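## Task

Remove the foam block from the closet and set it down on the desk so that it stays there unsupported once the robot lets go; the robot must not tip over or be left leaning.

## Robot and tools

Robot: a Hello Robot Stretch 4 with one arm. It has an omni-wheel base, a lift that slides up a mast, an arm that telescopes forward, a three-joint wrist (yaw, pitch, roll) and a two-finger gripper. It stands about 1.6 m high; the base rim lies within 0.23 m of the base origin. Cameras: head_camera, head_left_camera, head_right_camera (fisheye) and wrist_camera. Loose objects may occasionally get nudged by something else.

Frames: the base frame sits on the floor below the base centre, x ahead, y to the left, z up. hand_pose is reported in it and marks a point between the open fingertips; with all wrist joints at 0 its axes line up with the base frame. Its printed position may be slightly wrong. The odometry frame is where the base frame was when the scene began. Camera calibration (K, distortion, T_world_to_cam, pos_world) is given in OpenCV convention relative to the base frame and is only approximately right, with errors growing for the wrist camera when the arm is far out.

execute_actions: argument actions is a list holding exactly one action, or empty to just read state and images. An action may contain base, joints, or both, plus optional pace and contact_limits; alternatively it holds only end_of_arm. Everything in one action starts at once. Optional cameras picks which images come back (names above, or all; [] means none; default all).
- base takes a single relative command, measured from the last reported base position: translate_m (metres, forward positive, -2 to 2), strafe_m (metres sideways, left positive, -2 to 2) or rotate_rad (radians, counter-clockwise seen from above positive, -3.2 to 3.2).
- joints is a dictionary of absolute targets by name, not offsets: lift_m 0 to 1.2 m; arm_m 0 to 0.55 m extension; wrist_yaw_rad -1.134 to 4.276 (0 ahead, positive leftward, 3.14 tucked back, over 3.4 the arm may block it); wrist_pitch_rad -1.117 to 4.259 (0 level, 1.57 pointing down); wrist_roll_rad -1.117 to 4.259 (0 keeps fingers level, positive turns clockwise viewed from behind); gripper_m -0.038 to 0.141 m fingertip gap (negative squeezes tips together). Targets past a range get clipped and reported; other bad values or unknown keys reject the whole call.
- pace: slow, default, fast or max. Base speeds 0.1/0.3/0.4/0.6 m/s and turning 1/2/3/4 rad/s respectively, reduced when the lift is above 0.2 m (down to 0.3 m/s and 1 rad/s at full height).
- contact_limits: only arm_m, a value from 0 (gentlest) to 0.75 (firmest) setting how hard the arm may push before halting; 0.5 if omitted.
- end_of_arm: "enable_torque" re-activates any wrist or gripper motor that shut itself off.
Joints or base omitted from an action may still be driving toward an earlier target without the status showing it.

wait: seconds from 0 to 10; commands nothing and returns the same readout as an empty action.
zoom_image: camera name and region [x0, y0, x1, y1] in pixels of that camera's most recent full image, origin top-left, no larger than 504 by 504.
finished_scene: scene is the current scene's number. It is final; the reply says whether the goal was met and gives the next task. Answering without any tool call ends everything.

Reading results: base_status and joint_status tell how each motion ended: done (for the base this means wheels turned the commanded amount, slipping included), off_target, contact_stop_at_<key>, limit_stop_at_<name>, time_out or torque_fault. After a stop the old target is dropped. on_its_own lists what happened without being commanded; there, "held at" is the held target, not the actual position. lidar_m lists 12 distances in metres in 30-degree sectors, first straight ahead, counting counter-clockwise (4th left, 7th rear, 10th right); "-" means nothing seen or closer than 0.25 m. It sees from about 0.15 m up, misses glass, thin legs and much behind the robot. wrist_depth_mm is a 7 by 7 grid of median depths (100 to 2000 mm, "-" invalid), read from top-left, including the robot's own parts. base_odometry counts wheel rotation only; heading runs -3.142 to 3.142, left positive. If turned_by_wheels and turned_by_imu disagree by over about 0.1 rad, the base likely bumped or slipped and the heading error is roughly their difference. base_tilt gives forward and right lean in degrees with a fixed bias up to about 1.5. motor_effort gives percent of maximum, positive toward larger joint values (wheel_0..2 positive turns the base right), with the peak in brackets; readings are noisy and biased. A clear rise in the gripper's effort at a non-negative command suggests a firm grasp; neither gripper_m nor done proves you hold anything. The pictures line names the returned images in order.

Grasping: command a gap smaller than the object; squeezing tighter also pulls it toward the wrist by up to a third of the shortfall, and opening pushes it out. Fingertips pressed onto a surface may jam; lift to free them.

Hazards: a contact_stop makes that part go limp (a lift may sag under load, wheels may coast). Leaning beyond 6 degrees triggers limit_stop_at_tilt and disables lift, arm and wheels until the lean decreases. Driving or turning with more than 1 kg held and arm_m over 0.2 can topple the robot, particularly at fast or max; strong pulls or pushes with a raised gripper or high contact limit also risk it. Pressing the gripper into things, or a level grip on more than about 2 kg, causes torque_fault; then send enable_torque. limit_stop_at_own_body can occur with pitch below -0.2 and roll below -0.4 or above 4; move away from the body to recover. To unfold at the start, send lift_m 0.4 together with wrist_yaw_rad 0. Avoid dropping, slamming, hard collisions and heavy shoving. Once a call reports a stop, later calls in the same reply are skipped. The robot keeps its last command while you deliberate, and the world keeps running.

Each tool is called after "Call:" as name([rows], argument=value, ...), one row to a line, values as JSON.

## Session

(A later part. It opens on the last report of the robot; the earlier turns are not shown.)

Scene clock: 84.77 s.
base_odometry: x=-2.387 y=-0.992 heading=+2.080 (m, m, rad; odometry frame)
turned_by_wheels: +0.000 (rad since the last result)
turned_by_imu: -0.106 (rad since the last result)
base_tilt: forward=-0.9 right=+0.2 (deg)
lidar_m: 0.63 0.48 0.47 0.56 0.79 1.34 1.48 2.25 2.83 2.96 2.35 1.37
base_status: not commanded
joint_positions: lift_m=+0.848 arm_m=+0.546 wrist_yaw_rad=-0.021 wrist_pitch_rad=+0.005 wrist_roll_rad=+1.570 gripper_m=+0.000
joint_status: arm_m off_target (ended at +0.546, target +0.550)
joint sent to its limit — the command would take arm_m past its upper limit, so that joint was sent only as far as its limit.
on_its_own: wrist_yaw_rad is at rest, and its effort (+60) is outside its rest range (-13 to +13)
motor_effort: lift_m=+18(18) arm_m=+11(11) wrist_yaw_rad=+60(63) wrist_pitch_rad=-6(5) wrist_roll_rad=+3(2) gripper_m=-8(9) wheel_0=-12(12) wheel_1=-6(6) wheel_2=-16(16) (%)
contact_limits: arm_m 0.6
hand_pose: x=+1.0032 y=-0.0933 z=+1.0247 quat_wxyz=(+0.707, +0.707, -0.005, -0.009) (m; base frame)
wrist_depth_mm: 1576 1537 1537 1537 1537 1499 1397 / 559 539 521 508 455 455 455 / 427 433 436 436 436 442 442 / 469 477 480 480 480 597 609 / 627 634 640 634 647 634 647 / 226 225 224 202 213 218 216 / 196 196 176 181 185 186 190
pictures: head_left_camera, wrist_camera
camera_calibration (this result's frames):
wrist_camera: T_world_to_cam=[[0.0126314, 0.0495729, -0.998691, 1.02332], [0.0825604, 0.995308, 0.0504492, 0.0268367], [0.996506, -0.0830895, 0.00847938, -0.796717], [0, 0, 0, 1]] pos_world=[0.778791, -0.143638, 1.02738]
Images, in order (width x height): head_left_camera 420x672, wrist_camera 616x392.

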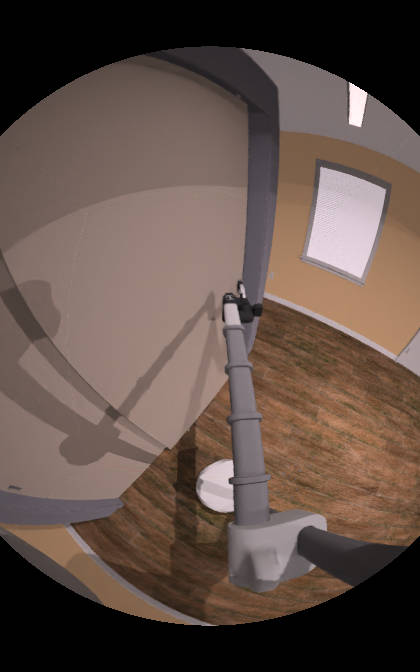

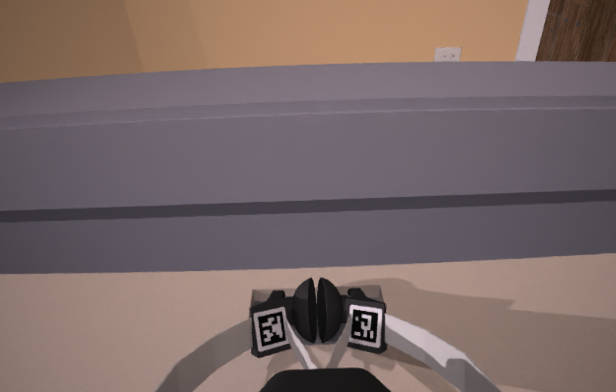

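Call:
execute_actions([
  {"base":{"translate_m":0.18},"pace":"slow"},
], cameras=["head_left_camera","wrist_camera"])

Scene clock: 89.13 s.
base_odometry: x=-2.474 y=-0.834 heading=+2.077 (m, m, rad; odometry frame)
turned_by_wheels: -0.003 (rad since the last result)
turned_by_imu: -0.096 (rad since the last result)
base_tilt: forward=-0.9 right=+0.1 (deg)
lidar_m: 0.61 0.43 0.40 0.47 0.68 1.50 1.59 2.26 2.86 2.93 2.23 2.14
base_status: done
joint_positions: lift_m=+0.848 arm_m=+0.546 wrist_yaw_rad=-0.020 wrist_pitch_rad=+0.005 wrist_roll_rad=+1.570 gripper_m=+0.000
joint_status: not commanded
on_its_own: wrist_yaw_rad is at rest, and its effort (+58) is outside its rest range (-13 to +13)
motor_effort: lift_m=+19(19) arm_m=+9(11) wrist_yaw_rad=+58(60) wrist_pitch_rad=-6(6) wrist_roll_rad=+4(4) gripper_m=-3(5) wheel_0=-9(15) wheel_1=-4(6) wheel_2=-20(26) (%)
hand_pose: x=+1.0035 y=-0.0933 z=+1.0247 quat_wxyz=(+0.707, +0.707, -0.005, -0.009) (m; base frame)
wrist_depth_mm: 1308 1281 1308 1336 1308 1336 1336 / 1430 1397 1397 1430 1430 1430 1397 / 1464 1430 1464 421 413 410 402 / 322 315 282 276 272 268 266 / 242 243 242 241 243 243 242 / 226 226 224 205 213 217 215 / 193 193 176 181 181 183 186
pictures: head_left_camera, wrist_camera
camera_calibration (this result's frames):
wrist_camera: T_world_to_cam=[[0.0127556, 0.0495713, -0.998689, 1.02322], [0.0824524, 0.995317, 0.050457, 0.0268774], [0.996513, -0.0829879, 0.00860862, -0.797201], [0, 0, 0, 1]] pos_world=[0.779154, -0.143632, 1.02739]
Images, in order (width x height): head_left_camera 420x672, wrist_camera 616x392.

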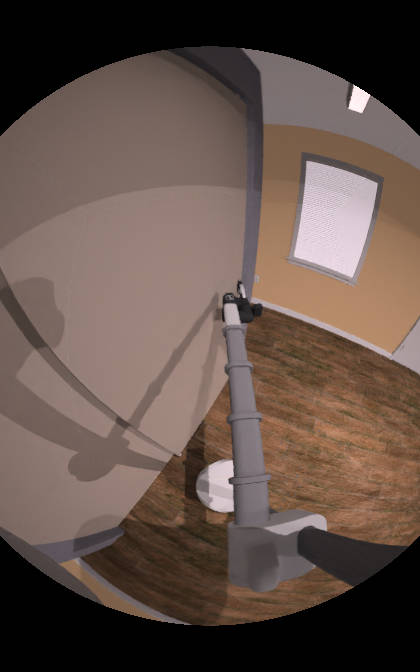

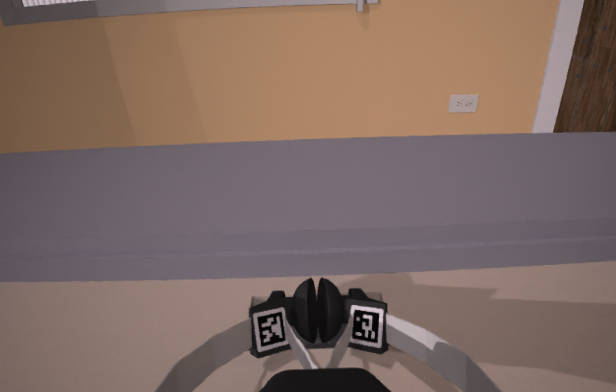

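Call:
execute_actions([
  {"base":{"translate_m":-0.1},"joints":{"arm_m":0}},
], cameras=[])

Call:
execute_actions([
  {"base":{"rotate_rad":0.965}},
], cameras=[])

Call:
execute_actions([
  {"base":{"translate_m":-0.12}},
])

Scene clock: 95.57 s.
base_odometry: x=-2.425 y=-0.922 heading=+2.077 (m, m, rad; odometry frame)
turned_by_wheels: +0.000 (rad since the last result)
turned_by_imu: -0.018 (rad since the last result)
base_tilt: forward=-0.9 right=+0.1 (deg)
lidar_m: 0.67 0.47 0.44 0.52 0.71 1.42 1.51 2.10 3.00 2.87 2.37 2.23
base_status: done
joint_positions: lift_m=+0.848 arm_m=+0.001 wrist_yaw_rad=+0.000 wrist_pitch_rad=+0.005 wrist_roll_rad=+1.570 gripper_m=+0.000
joint_status: all done
motor_effort: lift_m=+18(18) arm_m=-7(17) wrist_yaw_rad=+1(58) wrist_pitch_rad=-7(8) wrist_roll_rad=+4(3) gripper_m=-7(14) wheel_0=-2(18) wheel_1=-1(13) wheel_2=+0(17) (%)
hand_pose: x=+0.4605 y=-0.0874 z=+1.0246 quat_wxyz=(+0.708, +0.707, +0.002, -0.002) (m; base frame)
wrist_depth_mm: 1808 1808 1808 1756 1808 1756 1430 / 1921 1921 1983 1863 1921 1921 1397 / - - - - - - 1499 / 1008 991 976 946 946 904 891 / 809 809 788 788 778 768 732 / 661 654 654 202 634 627 621 / 569 564 178 183 177 535 539
pictures: none
No camera images: the call's "cameras" was empty. Leave "cameras" out to get every camera's image.

Scene clock: 97.23 s.
base_odometry: x=-2.425 y=-0.922 heading=+3.042 (m, m, rad; odometry frame)
turned_by_wheels: +0.965 (rad since the last result)
turned_by_imu: +0.969 (rad since the last result)
base_tilt: forward=-0.8 right=+0.0 (deg)
lidar_m: 0.44 0.50 0.67 1.42 1.45 1.93 3.62 2.89 2.47 2.25 0.71 0.47
base_status: done
joint_positions: lift_m=+0.848 arm_m=+0.001 wrist_yaw_rad=+0.000 wrist_pitch_rad=+0.005 wrist_roll_rad=+1.570 gripper_m=+0.000
joint_status: not commanded
motor_effort: lift_m=+18(18) arm_m=-6(6) wrist_yaw_rad=-1(0) wrist_pitch_rad=-8(6) wrist_roll_rad=+2(2) gripper_m=-6(6) wheel_0=-2(7) wheel_1=+0(7) wheel_2=-2(10) (%)
hand_pose: x=+0.4606 y=-0.0874 z=+1.0246 quat_wxyz=(+0.708, +0.707, +0.002, -0.002) (m; base frame)
wrist_depth_mm: 265 265 265 265 264 260 263 / 263 263 260 262 260 260 260 / 256 257 256 256 256 256 255 / 253 254 253 253 252 252 252 / 250 248 249 249 249 249 247 / 245 245 245 202 245 245 243 / 243 241 178 183 177 241 240
pictures: none
No camera images: the call's "cameras" was empty. Leave "cameras" out to get every camera's image.

Scene clock: 98.90 s.
base_odometry: x=-2.306 y=-0.934 heading=+3.042 (m, m, rad; odometry frame)
turned_by_wheels: +0.000 (rad since the last result)
turned_by_imu: +0.001 (rad since the last result)
base_tilt: forward=-0.8 right=+0.2 (deg)
lidar_m: 0.56 0.63 0.82 1.43 1.48 1.91 3.45 2.82 2.46 2.26 0.91 0.62
base_status: done
joint_positions: lift_m=+0.848 arm_m=+0.001 wrist_yaw_rad=+0.000 wrist_pitch_rad=+0.005 wrist_roll_rad=+1.570 gripper_m=+0.000
joint_status: not commanded
motor_effort: lift_m=+18(18) arm_m=-6(6) wrist_yaw_rad=-1(0) wrist_pitch_rad=-9(8) wrist_roll_rad=+3(2) gripper_m=-8(7) wheel_0=-1(6) wheel_1=-2(4) wheel_2=+1(10) (%)
hand_pose: x=+0.4605 y=-0.0874 z=+1.0246 quat_wxyz=(+0.708, +0.707, +0.002, -0.002) (m; base frame)
wrist_depth_mm: 392 389 389 392 389 392 392 / 384 384 384 382 384 384 382 / 379 377 377 379 377 379 377 / 373 373 375 373 373 370 370 / 368 366 366 368 368 368 364 / 362 362 359 202 362 359 359 / 402 399 178 183 178 399 399
pictures: head_camera, head_left_camera, head_right_camera, wrist_camera
camera_calibration (this result's frames):
wrist_camera: T_world_to_cam=[[0.0111403, 0.0498296, -0.998696, 1.0305], [0.0620081, 0.996801, 0.0504267, 0.0753491], [0.998013, -0.062489, 0.00801485, -0.253876], [0, 0, 0, 1]] pos_world=[0.237219, -0.142322, 1.02739]
Images, in order (width x height): head_camera 420x560, head_left_camera 420x672, head_right_camera 420x672, wrist_camera 616x392.

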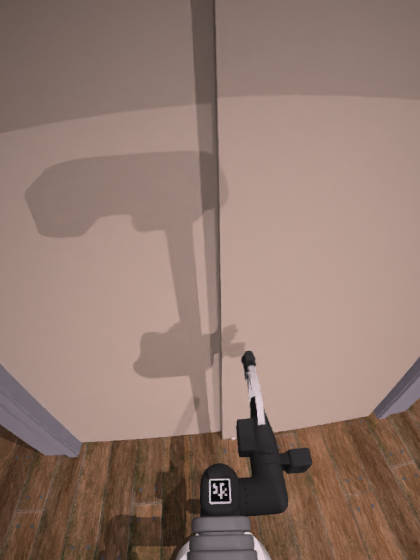

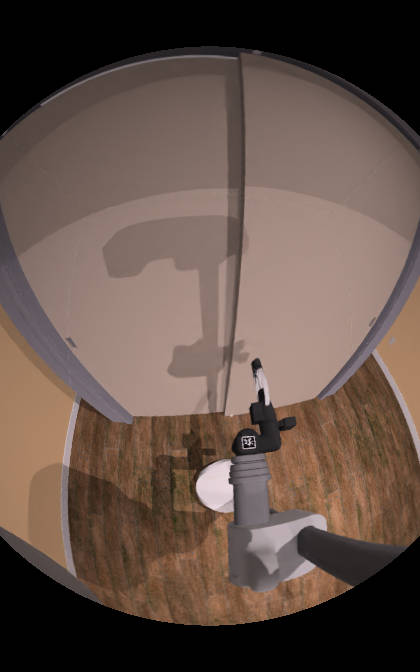

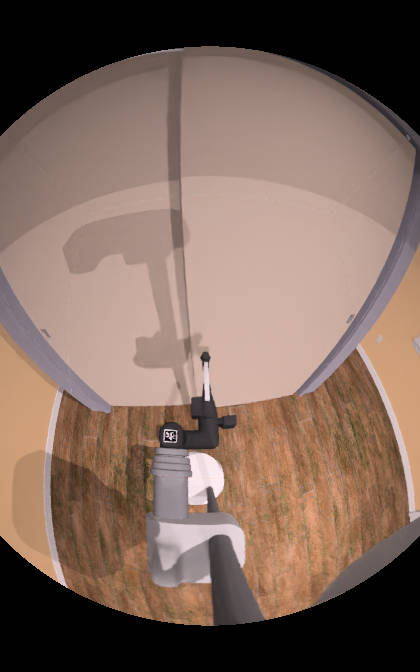

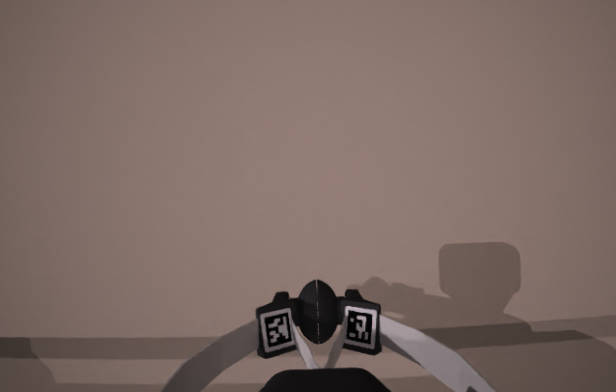

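Call:
execute_actions([
  {"base":{"strafe_m":1.12}},
], cameras=[])

Call:
execute_actions([
  {"base":{"rotate_rad":-0.35}},
])

Scene clock: 106.67 s.
base_odometry: x=-2.418 y=-2.048 heading=+3.042 (m, m, rad; odometry frame)
turned_by_wheels: +0.000 (rad since the last result)
turned_by_imu: +0.004 (rad since the last result)
base_tilt: forward=-0.8 right=+0.0 (deg)
lidar_m: 0.49 0.50 0.33 0.31 0.32 0.44 1.03 3.36 3.65 3.38 0.85 0.49
base_status: done
joint_positions: lift_m=+0.848 arm_m=+0.001 wrist_yaw_rad=+0.000 wrist_pitch_rad=+0.005 wrist_roll_rad=+1.570 gripper_m=+0.000
joint_status: not commanded
motor_effort: lift_m=+18(18) arm_m=-6(7) wrist_yaw_rad=+1(0) wrist_pitch_rad=-7(8) wrist_roll_rad=+2(4) gripper_m=-8(6) wheel_0=-1(8) wheel_1=+0(9) wheel_2=+0(1) (%)
hand_pose: x=+0.4605 y=-0.0874 z=+1.0246 quat_wxyz=(+0.708, +0.707, +0.002, -0.002) (m; base frame)
wrist_depth_mm: 262 263 262 262 262 260 262 / 272 271 272 271 272 272 270 / 268 266 267 267 267 266 267 / 264 264 264 264 264 263 263 / 260 260 262 260 260 259 260 / 976 960 960 203 960 946 960 / 946 946 178 183 177 946 946
pictures: none
No camera images: the call's "cameras" was empty. Leave "cameras" out to get every camera's image.

Scene clock: 107.80 s.
base_odometry: x=-2.418 y=-2.048 heading=+2.692 (m, m, rad; odometry frame)
turned_by_wheels: -0.350 (rad since the last result)
turned_by_imu: -0.351 (rad since the last result)
base_tilt: forward=-0.7 right=+0.1 (deg)
lidar_m: 0.47 0.81 0.42 0.31 0.31 0.35 0.50 2.16 3.36 3.46 1.45 0.71
base_status: done
joint_positions: lift_m=+0.848 arm_m=+0.001 wrist_yaw_rad=+0.000 wrist_pitch_rad=+0.005 wrist_roll_rad=+1.570 gripper_m=+0.000
joint_status: not commanded
motor_effort: lift_m=+18(18) arm_m=-7(6) wrist_yaw_rad=+0(1) wrist_pitch_rad=-8(7) wrist_roll_rad=+3(2) gripper_m=-7(9) wheel_0=+1(7) wheel_1=+0(7) wheel_2=+0(8) (%)
hand_pose: x=+0.4605 y=-0.0874 z=+1.0246 quat_wxyz=(+0.708, +0.707, +0.002, -0.002) (m; base frame)
wrist_depth_mm: 559 559 554 559 549 549 544 / 512 517 508 508 508 508 504 / 477 477 473 473 473 466 462 / 442 442 439 439 430 433 430 / 334 330 332 329 327 329 324 / 317 319 317 202 317 315 317 / 306 306 178 183 177 300 298
pictures: head_camera, head_left_camera, head_right_camera, wrist_camera
camera_calibration (this result's frames):
wrist_camera: T_world_to_cam=[[0.0111511, 0.049827, -0.998696, 1.0305], [0.0622235, 0.996788, 0.0504266, 0.0753122], [0.998, -0.0627046, 0.00801486, -0.253873], [0, 0, 0, 1]] pos_world=[0.237188, -0.142336, 1.02739]
Images, in order (width x height): head_camera 420x560, head_left_camera 420x672, head_right_camera 420x672, wrist_camera 616x392.

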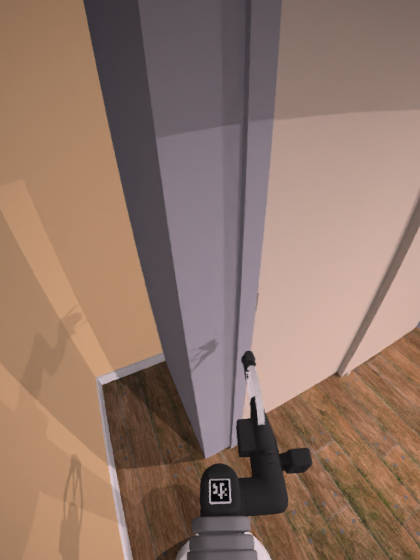

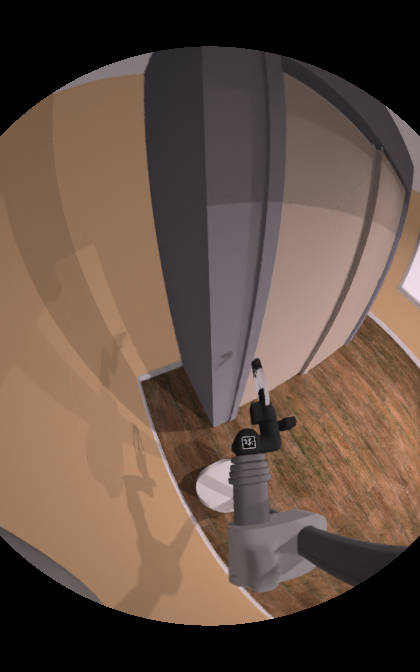

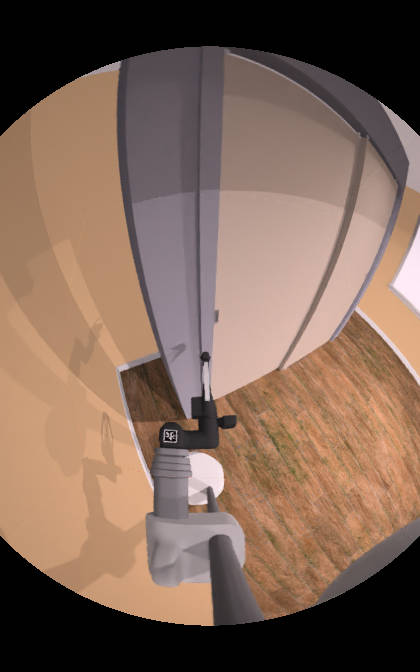

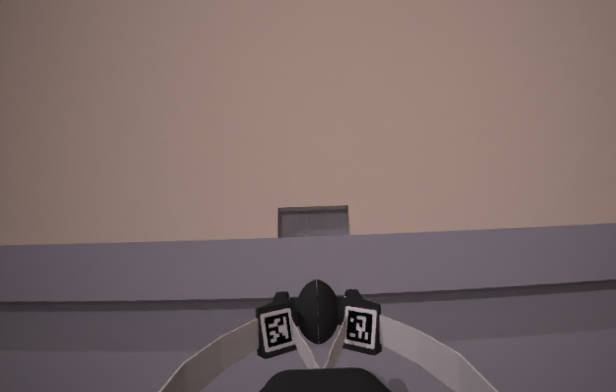

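Call:
execute_actions([
  {"base":{"strafe_m":-0.06}},
], cameras=[])

Call:
execute_actions([
  {"joints":{"arm_m":0.13},"pace":"slow","contact_limits":{"arm_m":0.6}},
], cameras=["head_camera","wrist_camera"])

Scene clock: 110.63 s.
base_odometry: x=-2.392 y=-1.994 heading=+2.692 (m, m, rad; odometry frame)
turned_by_wheels: +0.000 (rad since the last result)
turned_by_imu: +0.001 (rad since the last result)
base_tilt: forward=-0.9 right=+0.0 (deg)
lidar_m: 0.50 0.50 0.51 0.37 0.36 0.41 0.63 2.38 3.32 3.43 1.53 0.76
base_status: done
joint_positions: lift_m=+0.848 arm_m=+0.001 wrist_yaw_rad=+0.000 wrist_pitch_rad=+0.005 wrist_roll_rad=+1.570 gripper_m=+0.000
joint_status: not commanded
motor_effort: lift_m=+18(18) arm_m=-6(6) wrist_yaw_rad=+0(0) wrist_pitch_rad=-8(7) wrist_roll_rad=+3(2) gripper_m=-9(9) wheel_0=+0(11) wheel_1=+1(8) wheel_2=+0(1) (%)
hand_pose: x=+0.4605 y=-0.0874 z=+1.0246 quat_wxyz=(+0.708, +0.707, +0.002, -0.002) (m; base frame)
wrist_depth_mm: 603 591 591 585 591 585 580 / 554 549 539 544 535 539 535 / 508 508 500 500 500 496 496 / 473 466 466 466 459 462 459 / 436 439 433 436 430 427 427 / 349 347 334 202 330 329 327 / 320 320 177 182 178 317 317
pictures: none
No camera images: the call's "cameras" was empty. Leave "cameras" out to get every camera's image.

Scene clock: 113.23 s.
base_odometry: x=-2.392 y=-1.994 heading=+2.692 (m, m, rad; odometry frame)
turned_by_wheels: +0.000 (rad since the last result)
turned_by_imu: +0.001 (rad since the last result)
base_tilt: forward=-0.9 right=+0.2 (deg)
lidar_m: 0.49 0.52 0.51 0.37 0.35 0.40 0.57 2.38 3.32 3.42 1.52 0.73
base_status: not commanded
joint_positions: lift_m=+0.848 arm_m=+0.129 wrist_yaw_rad=+0.000 wrist_pitch_rad=+0.005 wrist_roll_rad=+1.570 gripper_m=+0.000
joint_status: all done
motor_effort: lift_m=+18(18) arm_m=+6(5) wrist_yaw_rad=+0(0) wrist_pitch_rad=-8(7) wrist_roll_rad=+3(2) gripper_m=-8(9) wheel_0=+0(0) wheel_1=+0(0) wheel_2=+0(0) (%)
contact_limits: arm_m 0.6
hand_pose: x=+0.5882 y=-0.0874 z=+1.0246 quat_wxyz=(+0.708, +0.707, +0.002, -0.002) (m; base frame)
wrist_depth_mm: 433 430 427 427 427 424 424 / 399 394 394 392 389 389 389 / 366 368 362 359 359 359 359 / 338 338 338 336 334 334 334 / 317 315 315 312 314 310 309 / 297 296 294 202 291 293 290 / 251 250 178 182 178 205 206
pictures: head_camera, wrist_camera
camera_calibration (this result's frames):
wrist_camera: T_world_to_cam=[[0.0111478, 0.049828, -0.998696, 1.02908], [0.0621577, 0.996792, 0.0504268, 0.0673836], [0.998004, -0.0626388, 0.00801484, -0.381353], [0, 0, 0, 1]] pos_world=[0.364931, -0.142332, 1.02739]
Images, in order (width x height): head_camera 420x560, wrist_camera 616x392.

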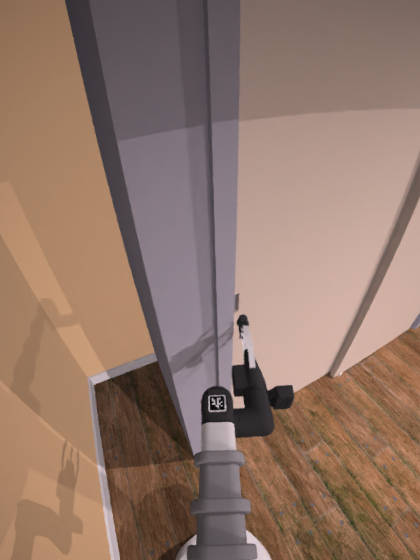

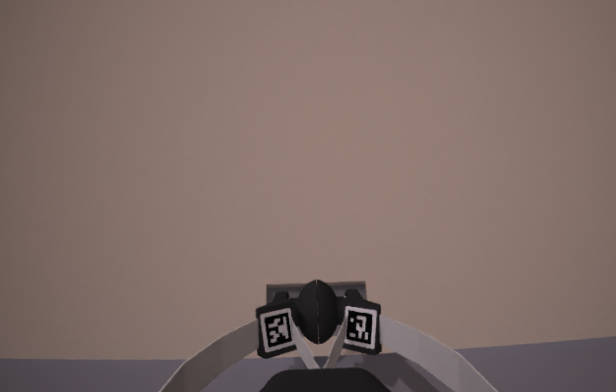

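Aligned.

Call:
execute_actions([
  {"joints":{"arm_m":0.55},"pace":"slow","contact_limits":{"arm_m":0.6}},
], cameras=["head_left_camera","wrist_camera"])

Scene clock: 120.37 s.
base_odometry: x=-2.391 y=-1.994 heading=+2.689 (m, m, rad; odometry frame)
turned_by_wheels: -0.003 (rad since the last result)
turned_by_imu: -0.423 (rad since the last result)
base_tilt: forward=-0.8 right=+0.1 (deg)
lidar_m: 0.97 0.49 0.48 0.60 0.50 0.48 0.55 0.94 3.48 3.18 3.20 1.23
base_status: not commanded
joint_positions: lift_m=+0.848 arm_m=+0.546 wrist_yaw_rad=-0.021 wrist_pitch_rad=+0.005 wrist_roll_rad=+1.570 gripper_m=+0.000
joint_status: arm_m off_target (ended at +0.546, target +0.550)
joint sent to its limit — the command would take arm_m past its upper limit, so that joint was sent only as far as its limit.
on_its_own: wrist_yaw_rad is at rest, and its effort (+61) is outside its rest range (-13 to +13)
motor_effort: lift_m=+18(18) arm_m=+11(18) wrist_yaw_rad=+61(83) wrist_pitch_rad=-4(49) wrist_roll_rad=+3(3) gripper_m=-8(13) wheel_0=-13(23) wheel_1=-7(14) wheel_2=-17(22) (%)
contact_limits: arm_m 0.6
hand_pose: x=+1.0032 y=-0.0934 z=+1.0247 quat_wxyz=(+0.707, +0.707, -0.006, -0.009) (m; base frame)
wrist_depth_mm: 569 539 535 525 512 496 492 / 387 379 370 362 357 355 355 / 347 351 347 349 349 349 347 / 315 314 309 304 301 300 294 / 262 260 258 257 254 251 249 / 224 224 223 202 213 217 216 / 198 198 176 180 187 191 193
pictures: head_left_camera, wrist_camera
camera_calibration (this result's frames):
wrist_camera: T_world_to_cam=[[0.0126189, 0.049581, -0.99869, 1.02336], [0.0827972, 0.995288, 0.0504582, 0.026656], [0.996487, -0.0833255, 0.00845423, -0.796676], [0, 0, 0, 1]] pos_world=[0.778756, -0.143653, 1.02741]
Images, in order (width x height): head_left_camera 420x672, wrist_camera 616x392.

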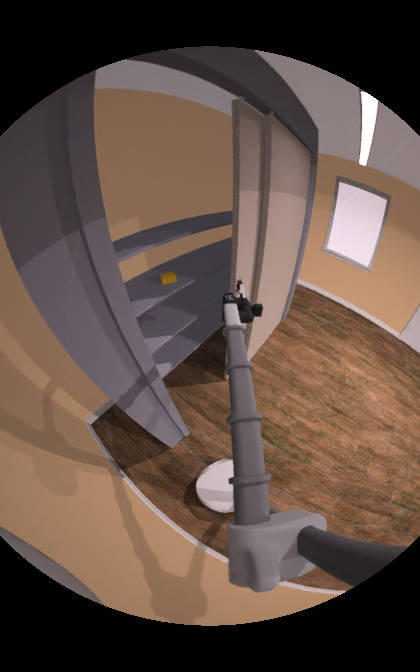

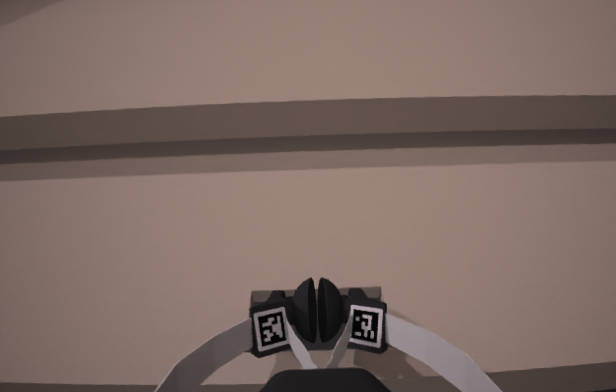

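Call:
execute_actions([
  {"base":{"translate_m":-0.04},"joints":{"arm_m":0}},
], cameras=[])

Call:
execute_actions([
  {"base":{"rotate_rad":0.775},"joints":{"wrist_roll_rad":0,"lift_m":0.9}},
], cameras=[])

Call:
execute_actions([
  {"base":{"strafe_m":-0.44},"joints":{"gripper_m":0.141}},
])

Scene clock: 125.53 s.
base_odometry: x=-2.355 y=-2.012 heading=+2.689 (m, m, rad; odometry frame)
turned_by_wheels: +0.000 (rad since the last result)
turned_by_imu: -0.010 (rad since the last result)
base_tilt: forward=-0.9 right=+0.1 (deg)
lidar_m: 0.97 0.50 0.49 0.59 0.47 0.47 0.52 0.88 3.46 3.14 3.24 1.30
base_status: done
joint_positions: lift_m=+0.848 arm_m=+0.001 wrist_yaw_rad=+0.000 wrist_pitch_rad=+0.005 wrist_roll_rad=+1.570 gripper_m=+0.000
joint_status: all done
motor_effort: lift_m=+18(18) arm_m=-6(16) wrist_yaw_rad=+1(60) wrist_pitch_rad=-7(8) wrist_roll_rad=+3(2) gripper_m=-7(14) wheel_0=+0(16) wheel_1=+0(11) wheel_2=+1(15) (%)
hand_pose: x=+0.4605 y=-0.0874 z=+1.0246 quat_wxyz=(+0.708, +0.707, +0.002, -0.002) (m; base frame)
wrist_depth_mm: 1808 - 1808 1618 1618 1618 1397 / 1336 1308 1281 1255 1229 1205 1205 / 1042 1008 976 976 960 960 946 / 904 891 891 878 866 854 842 / 788 788 778 768 759 768 768 / 1430 1430 1308 204 1098 1336 1008 / 1255 1255 178 183 177 1160 904
pictures: none
No camera images: the call's "cameras" was empty. Leave "cameras" out to get every camera's image.

Scene clock: 127.07 s.
base_odometry: x=-2.355 y=-2.012 heading=-2.820 (m, m, rad; odometry frame)
turned_by_wheels: +0.774 (rad since the last result)
turned_by_imu: +0.778 (rad since the last result)
base_tilt: forward=-0.9 right=+0.1 (deg)
lidar_m: 0.51 0.78 0.49 0.46 0.47 0.62 1.41 3.14 3.52 3.23 0.96 0.94
base_status: done
joint_positions: lift_m=+0.900 arm_m=+0.001 wrist_yaw_rad=+0.000 wrist_pitch_rad=+0.005 wrist_roll_rad=+0.001 gripper_m=+0.000
joint_status: all done
motor_effort: lift_m=+20(21) arm_m=-7(6) wrist_yaw_rad=+0(0) wrist_pitch_rad=-7(7) wrist_roll_rad=+0(4) gripper_m=-8(6) wheel_0=-3(4) wheel_1=-2(7) wheel_2=-3(9) (%)
hand_pose: x=+0.4605 y=-0.0874 z=+1.0765 quat_wxyz=(+1.000, +0.000, +0.003, +0.000) (m; base frame)
wrist_depth_mm: 976 1008 314 317 1078 1118 1118 / 976 1008 314 315 661 1078 1098 / 960 1008 310 314 732 1025 1060 / 946 1008 309 312 1042 1060 1078 / 946 991 307 310 640 854 750 / 931 1008 304 204 315 1060 1078 / 946 991 179 183 176 960 946
pictures: none
No camera images: the call's "cameras" was empty. Leave "cameras" out to get every camera's image.

Scene clock: 129.87 s.
base_odometry: x=-2.494 y=-1.594 heading=-2.820 (m, m, rad; odometry frame)
turned_by_wheels: +0.000 (rad since the last result)
turned_by_imu: -0.001 (rad since the last result)
base_tilt: forward=-0.8 right=+0.0 (deg)
lidar_m: 0.88 0.57 0.97 0.90 0.93 1.20 2.68 2.93 3.04 2.79 0.93 0.71
base_status: done
joint_positions: lift_m=+0.900 arm_m=+0.001 wrist_yaw_rad=+0.000 wrist_pitch_rad=+0.005 wrist_roll_rad=+0.001 gripper_m=+0.141
joint_status: all done
motor_effort: lift_m=+19(20) arm_m=-7(6) wrist_yaw_rad=+1(1) wrist_pitch_rad=-8(7) wrist_roll_rad=+1(0) gripper_m=-1(6) wheel_0=+0(6) wheel_1=+0(10) wheel_2=+0(2) (%)
hand_pose: x=+0.4605 y=-0.0874 z=+1.0765 quat_wxyz=(+1.000, +0.000, +0.003, +0.000) (m; base frame)
wrist_depth_mm: 723 1078 1078 1078 1118 442 442 / 715 1042 1098 1098 1118 442 442 / 676 842 891 931 976 439 442 / 699 1042 1060 1098 1098 442 436 / 691 917 1060 831 946 445 433 / 661 654 1042 1078 1078 209 433 / 683 878 1025 152 976 439 430
pictures: head_camera, head_left_camera, head_right_camera, wrist_camera
camera_calibration (this result's frames):
wrist_camera: T_world_to_cam=[[0.0163023, -0.998527, -0.0517441, -0.0310937], [0.0564226, 0.0525872, -0.997021, 1.12042], [0.998274, 0.0133342, 0.0571968, -0.30073], [0, 0, 0, 1]] pos_world=[0.237501, -0.0859578, 1.13268]
Images, in order (width x height): head_camera 420x560, head_left_camera 420x672, head_right_camera 420x672, wrist_camera 616x392.

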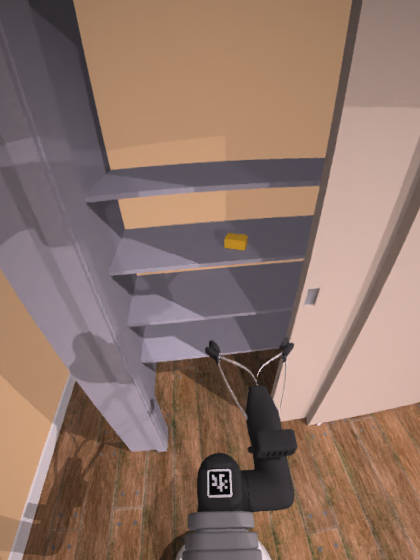

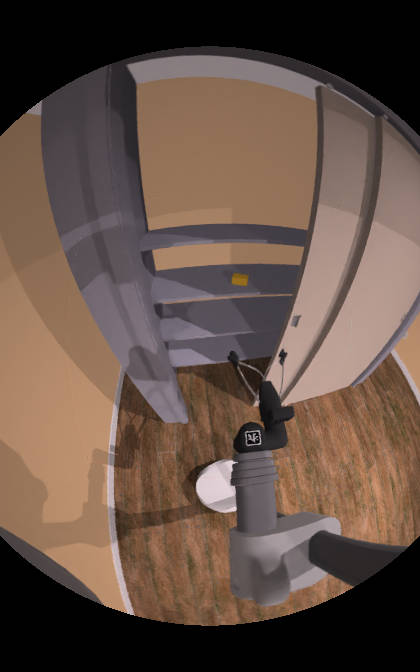

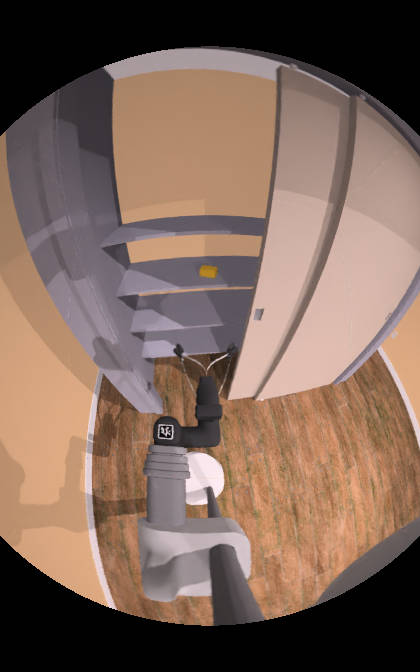

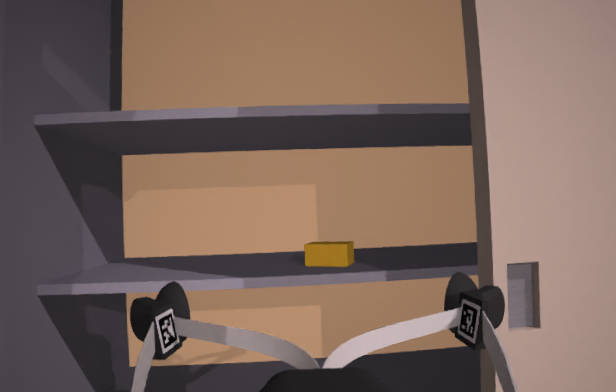

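Call:
execute_actions([
  {"base":{"strafe_m":-0.025},"joints":{"arm_m":0.35}},
], cameras=["head_camera","wrist_camera"])

Scene clock: 134.00 s.
base_odometry: x=-2.502 y=-1.570 heading=-2.820 (m, m, rad; odometry frame)
turned_by_wheels: +0.000 (rad since the last result)
turned_by_imu: +0.001 (rad since the last result)
base_tilt: forward=-0.8 right=+0.2 (deg)
lidar_m: 0.88 0.61 0.99 0.91 0.94 1.21 2.78 2.91 3.01 2.75 0.93 0.72
base_status: done
joint_positions: lift_m=+0.900 arm_m=+0.349 wrist_yaw_rad=+0.000 wrist_pitch_rad=+0.005 wrist_roll_rad=+0.001 gripper_m=+0.141
joint_status: all done
motor_effort: lift_m=+19(19) arm_m=+6(3) wrist_yaw_rad=+1(0) wrist_pitch_rad=-7(8) wrist_roll_rad=+0(0) gripper_m=-2(2) wheel_0=-2(9) wheel_1=+0(7) wheel_2=+0(0) (%)
hand_pose: x=+0.8083 y=-0.0874 z=+1.0766 quat_wxyz=(+1.000, +0.000, +0.003, +0.000) (m; base frame)
wrist_depth_mm: 338 345 349 353 359 377 377 / 466 484 508 521 530 539 539 / 715 715 732 750 759 768 778 / 707 715 723 741 759 768 778 / 699 715 723 732 741 759 778 / 466 375 449 415 424 210 389 / 332 324 334 152 741 759 768
pictures: head_camera, wrist_camera
camera_calibration (this result's frames):
wrist_camera: T_world_to_cam=[[0.0164111, -0.998528, -0.0516982, -0.0368688], [0.0566281, 0.0525504, -0.997011, 1.10068], [0.99826, 0.0134345, 0.0574071, -0.648082], [0, 0, 0, 1]] pos_world=[0.585231, -0.0859491, 1.13269]
Images, in order (width x height): head_camera 420x560, wrist_camera 616x392.

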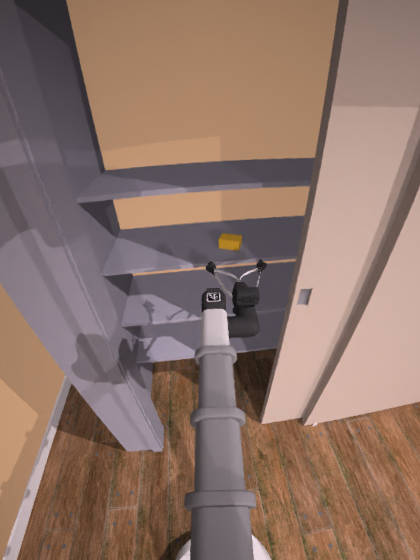

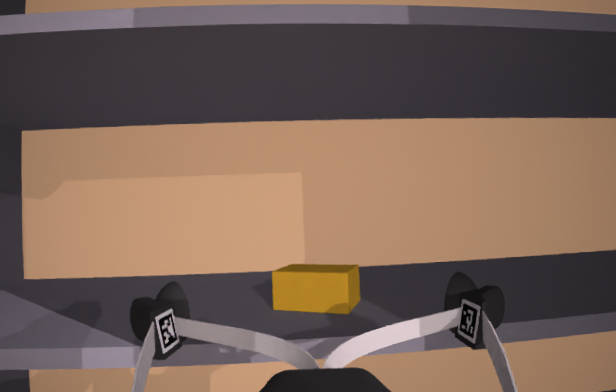

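Call:
execute_actions([
  {"base":{"translate_m":0.1},"joints":{"arm_m":0.45,"lift_m":0.868},"pace":"slow"},
], cameras=["head_camera","wrist_camera"])

Scene clock: 137.97 s.
base_odometry: x=-2.597 y=-1.602 heading=-2.820 (m, m, rad; odometry frame)
turned_by_wheels: +0.000 (rad since the last result)
turned_by_imu: +0.001 (rad since the last result)
base_tilt: forward=-0.8 right=+0.1 (deg)
lidar_m: 0.78 0.51 0.61 0.94 0.97 1.24 2.85 2.99 3.00 2.77 0.77 0.57
base_status: done
joint_positions: lift_m=+0.868 arm_m=+0.449 wrist_yaw_rad=+0.000 wrist_pitch_rad=+0.005 wrist_roll_rad=+0.001 gripper_m=+0.141
joint_status: all done
motor_effort: lift_m=+15(18) arm_m=+6(5) wrist_yaw_rad=+0(0) wrist_pitch_rad=-6(7) wrist_roll_rad=-1(1) gripper_m=-3(0) wheel_0=+2(5) wheel_1=+1(5) wheel_2=-3(7) (%)
hand_pose: x=+0.9082 y=-0.0874 z=+1.0449 quat_wxyz=(+1.000, +0.000, +0.003, +0.000) (m; base frame)
wrist_depth_mm: 397 413 415 418 430 445 442 / 525 535 544 549 559 569 580 / 525 535 544 554 564 564 580 / 530 535 535 554 554 569 564 / 521 525 539 539 549 554 564 / 340 272 240 225 246 209 285 / 216 200 206 153 197 189 198
pictures: head_camera, wrist_camera
camera_calibration (this result's frames):
wrist_camera: T_world_to_cam=[[0.016335, -0.998529, -0.051698, -0.0401028], [0.0566322, 0.0525458, -0.997011, 1.06339], [0.998261, 0.0133584, 0.0574072, -0.746091], [0, 0, 0, 1]] pos_world=[0.685226, -0.0859541, 1.10097]
Images, in order (width x height): head_camera 420x560, wrist_camera 616x392.

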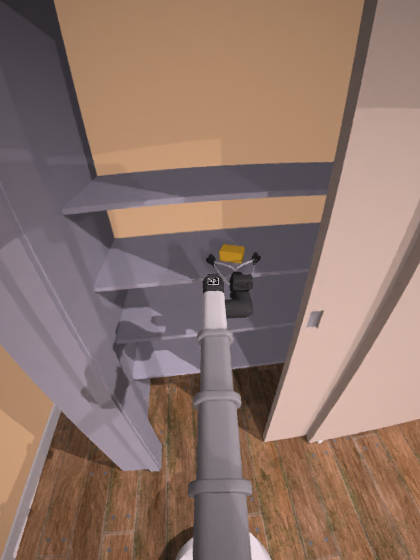

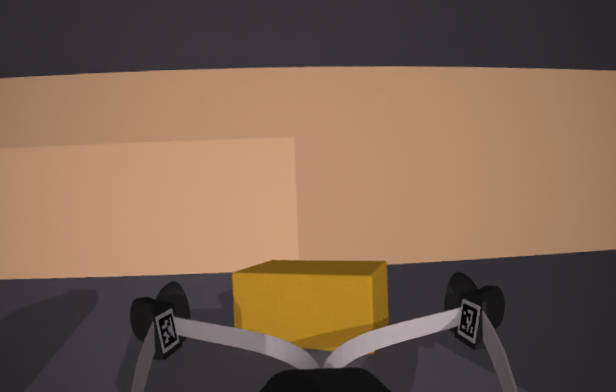

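Call:
execute_actions([
  {"joints":{"arm_m":0.50},"pace":"slow"},
], cameras=["wrist_camera"])

Call:
execute_actions([
  {"joints":{"gripper_m":0.03},"pace":"slow"},
], cameras=["wrist_camera"])

Call:
execute_actions([
  {"joints":{"lift_m":0.895},"pace":"slow"},
], cameras=["wrist_camera","head_camera"])

Scene clock: 141.77 s.
base_odometry: x=-2.597 y=-1.602 heading=-2.820 (m, m, rad; odometry frame)
turned_by_wheels: +0.000 (rad since the last result)
turned_by_imu: +0.001 (rad since the last result)
base_tilt: forward=-0.8 right=+0.0 (deg)
lidar_m: 0.78 0.53 0.62 0.93 0.97 1.24 2.84 3.00 3.02 2.76 0.78 0.59
base_status: not commanded
joint_positions: lift_m=+0.868 arm_m=+0.499 wrist_yaw_rad=+0.000 wrist_pitch_rad=+0.005 wrist_roll_rad=+0.001 gripper_m=+0.141
joint_status: all done
motor_effort: lift_m=+16(15) arm_m=+7(6) wrist_yaw_rad=-1(0) wrist_pitch_rad=-7(8) wrist_roll_rad=-1(1) gripper_m=-2(1) wheel_0=+2(2) wheel_1=+1(1) wheel_2=-3(3) (%)
hand_pose: x=+0.9582 y=-0.0874 z=+1.0449 quat_wxyz=(+1.000, +0.000, +0.003, +0.000) (m; base frame)
wrist_depth_mm: 399 410 415 421 430 445 442 / 480 488 496 504 512 521 525 / 477 480 488 496 508 517 525 / 477 480 492 496 504 517 517 / 473 480 488 496 508 508 517 / 340 271 192 180 182 209 282 / 216 200 190 152 182 189 197
pictures: wrist_camera
camera_calibration (this result's frames):
wrist_camera: T_world_to_cam=[[0.0163384, -0.998529, -0.0516981, -0.0409214], [0.0566319, 0.0525461, -0.997011, 1.06056], [0.998261, 0.0133618, 0.0574071, -0.795978], [0, 0, 0, 1]] pos_world=[0.735201, -0.0859538, 1.10097]
Images, in order (width x height): wrist_camera 616x392.

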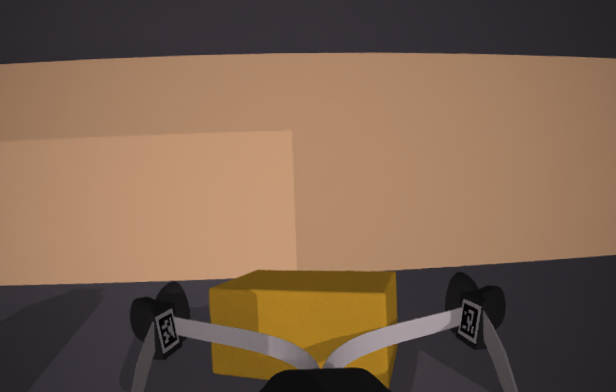

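Scene clock: 146.53 s.
base_odometry: x=-2.597 y=-1.602 heading=-2.820 (m, m, rad; odometry frame)
turned_by_wheels: +0.000 (rad since the last result)
turned_by_imu: +0.001 (rad since the last result)
base_tilt: forward=-0.9 right=+0.0 (deg)
lidar_m: 0.78 0.52 0.61 0.92 0.96 1.24 2.80 2.99 2.99 2.76 0.74 0.62
base_status: not commanded
joint_positions: lift_m=+0.868 arm_m=+0.499 wrist_yaw_rad=+0.000 wrist_pitch_rad=+0.005 wrist_roll_rad=+0.001 gripper_m=+0.031
joint_status: all done
motor_effort: lift_m=+15(15) arm_m=+6(7) wrist_yaw_rad=-1(0) wrist_pitch_rad=-7(7) wrist_roll_rad=+0(1) gripper_m=-31(29) wheel_0=+2(2) wheel_1=+1(1) wheel_2=-3(3) (%)
hand_pose: x=+0.9582 y=-0.0874 z=+1.0449 quat_wxyz=(+1.000, +0.000, +0.003, +0.000) (m; base frame)
wrist_depth_mm: 397 413 415 421 427 442 445 / 480 484 492 504 512 521 535 / 480 488 496 504 508 517 521 / 477 480 492 500 504 517 525 / 477 477 488 500 504 504 517 / 340 336 173 163 181 290 282 / 215 167 167 160 155 174 185
pictures: wrist_camera
camera_calibration (this result's frames):
wrist_camera: T_world_to_cam=[[0.0163389, -0.998529, -0.0516902, -0.0409301], [0.0566318, 0.0525383, -0.997012, 1.06056], [0.998261, 0.0133628, 0.057407, -0.795991], [0, 0, 0, 1]] pos_world=[0.735215, -0.0859534, 1.10097]
Images, in order (width x height): wrist_camera 616x392.

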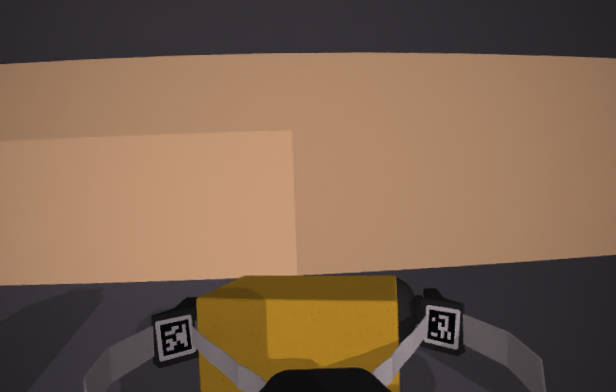

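Scene clock: 147.57 s.
base_odometry: x=-2.597 y=-1.602 heading=-2.820 (m, m, rad; odometry frame)
turned_by_wheels: +0.000 (rad since the last result)
turned_by_imu: +0.000 (rad since the last result)
base_tilt: forward=-0.9 right=+0.1 (deg)
lidar_m: 0.79 0.52 0.62 0.94 0.93 1.22 2.82 2.97 3.01 2.75 0.77 0.59
base_status: not commanded
joint_positions: lift_m=+0.895 arm_m=+0.499 wrist_yaw_rad=+0.000 wrist_pitch_rad=+0.005 wrist_roll_rad=+0.001 gripper_m=+0.031
joint_status: all done
motor_effort: lift_m=+20(20) arm_m=+6(7) wrist_yaw_rad=+0(0) wrist_pitch_rad=-7(8) wrist_roll_rad=+0(0) gripper_m=-28(25) wheel_0=+2(2) wheel_1=+1(1) wheel_2=-3(3) (%)
hand_pose: x=+0.9582 y=-0.0874 z=+1.0715 quat_wxyz=(+1.000, +0.000, +0.003, +0.000) (m; base frame)
wrist_depth_mm: 343 359 362 368 370 389 384 / 480 488 492 500 512 517 525 / 477 484 492 500 508 517 525 / 477 488 488 496 504 512 525 / 469 484 488 500 500 517 517 / 445 442 173 163 180 379 368 / 285 167 167 160 155 174 243
pictures: head_camera, wrist_camera
camera_calibration (this result's frames):
wrist_camera: T_world_to_cam=[[0.0163365, -0.99853, -0.0516887, -0.0395544], [0.0565879, 0.0525361, -0.997014, 1.08713], [0.998264, 0.0133628, 0.057363, -0.797475], [0, 0, 0, 1]] pos_world=[0.735218, -0.0859533, 1.12758]
Images, in order (width x height): head_camera 420x560, wrist_camera 616x392.

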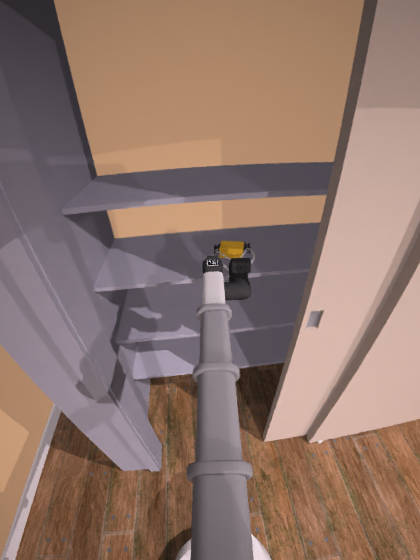

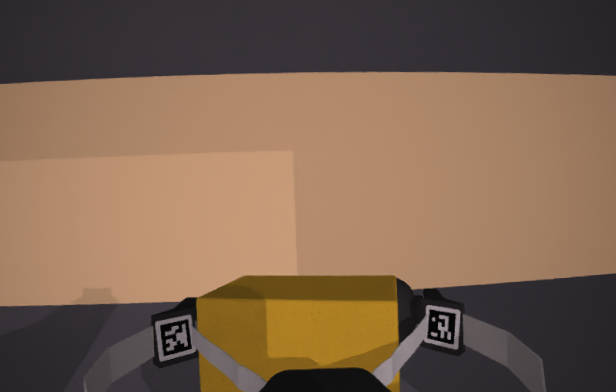

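Call:
execute_actions([
  {"base":{"translate_m":-0.35},"joints":{"arm_m":0}},
], cameras=["wrist_camera"])

Call:
execute_actions([
  {"base":{"rotate_rad":2.8},"joints":{"lift_m":0.95}},
])

Scene clock: 151.67 s.
base_odometry: x=-2.265 y=-1.491 heading=-2.820 (m, m, rad; odometry frame)
turned_by_wheels: +0.000 (rad since the last result)
turned_by_imu: +0.002 (rad since the last result)
base_tilt: forward=-0.9 right=+0.0 (deg)
lidar_m: 0.98 0.84 0.98 0.89 0.91 1.18 2.72 2.76 3.03 2.78 1.34 0.94
base_status: done
joint_positions: lift_m=+0.895 arm_m=+0.001 wrist_yaw_rad=+0.000 wrist_pitch_rad=+0.006 wrist_roll_rad=+0.000 gripper_m=+0.031
joint_status: all done
motor_effort: lift_m=+20(20) arm_m=-7(6) wrist_yaw_rad=+1(1) wrist_pitch_rad=-8(9) wrist_roll_rad=+0(0) gripper_m=-26(31) wheel_0=-1(5) wheel_1=+0(5) wheel_2=+0(11) (%)
hand_pose: x=+0.4605 y=-0.0875 z=+1.0714 quat_wxyz=(+1.000, +0.000, +0.003, +0.000) (m; base frame)
wrist_depth_mm: 574 1118 1336 1336 1336 699 661 / 580 1138 1336 1308 1336 699 661 / 574 1025 1308 1281 991 691 654 / 574 1118 1308 1336 1336 683 654 / 574 991 1336 1308 1182 676 647 / 559 976 172 164 180 676 647 / 554 165 167 160 155 174 640
pictures: wrist_camera
camera_calibration (this result's frames):
wrist_camera: T_world_to_cam=[[0.0161349, -0.998539, -0.051578, -0.0315067], [0.0560647, 0.052407, -0.997051, 1.11544], [0.998297, 0.0131956, 0.0568283, -0.300036], [0, 0, 0, 1]] pos_world=[0.237497, -0.0859581, 1.12757]
Images, in order (width x height): wrist_camera 616x392.

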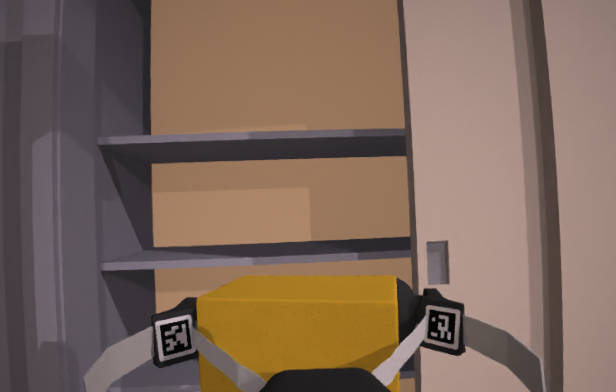

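Scene clock: 154.40 s.
base_odometry: x=-2.265 y=-1.491 heading=-0.020 (m, m, rad; odometry frame)
turned_by_wheels: +2.800 (rad since the last result)
turned_by_imu: +2.811 (rad since the last result)
base_tilt: forward=-0.8 right=+0.0 (deg)
lidar_m: 1.44 3.16 2.68 2.86 2.76 1.08 0.93 0.86 0.87 0.92 0.88 0.99
base_status: done
joint_positions: lift_m=+0.950 arm_m=+0.001 wrist_yaw_rad=+0.000 wrist_pitch_rad=+0.006 wrist_roll_rad=+0.000 gripper_m=+0.031
joint_status: all done
motor_effort: lift_m=+20(22) arm_m=-7(6) wrist_yaw_rad=-1(0) wrist_pitch_rad=-8(10) wrist_roll_rad=+0(1) gripper_m=-23(27) wheel_0=-2(7) wheel_1=-1(7) wheel_2=-1(8) (%)
hand_pose: x=+0.4605 y=-0.0874 z=+1.1264 quat_wxyz=(+1.000, +0.000, +0.003, +0.000) (m; base frame)
wrist_depth_mm: - - - 1863 1205 891 723 / - - - 1863 1229 904 732 / - - - 1808 1229 904 741 / - - - 1921 1229 904 741 / - - - 1921 1229 917 732 / - - 173 163 181 842 732 / - 165 167 160 155 174 715
pictures: head_camera, head_left_camera, head_right_camera, wrist_camera
camera_calibration (this result's frames):
wrist_camera: T_world_to_cam=[[0.0165148, -0.998532, -0.0515863, -0.0287261], [0.0560446, 0.0524367, -0.99705, 1.17027], [0.998292, 0.0135749, 0.0568283, -0.303167], [0, 0, 0, 1]] pos_world=[0.237536, -0.0859337, 1.18257]
Images, in order (width x height): head_camera 420x560, head_left_camera 420x672, head_right_camera 420x672, wrist_camera 616x392.

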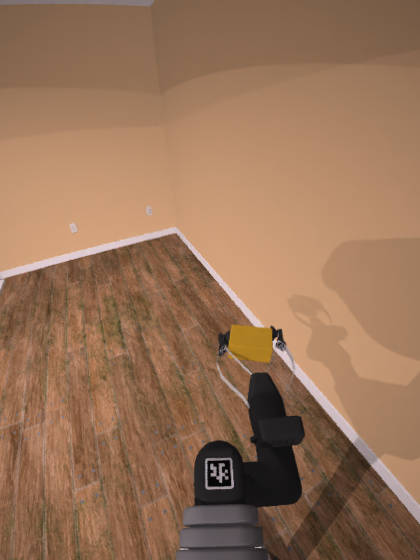

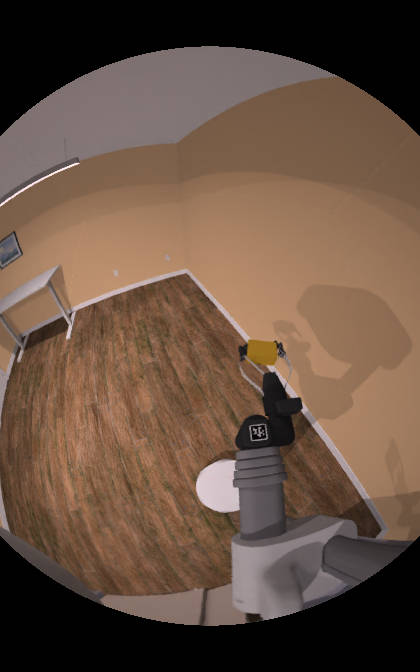

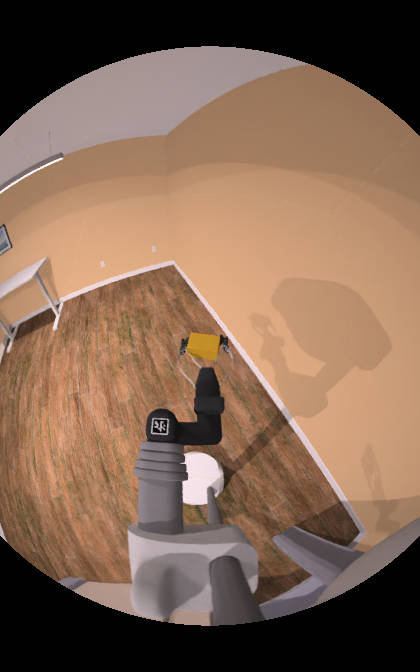

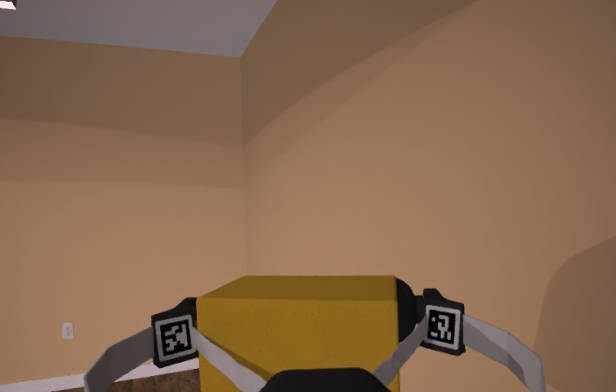

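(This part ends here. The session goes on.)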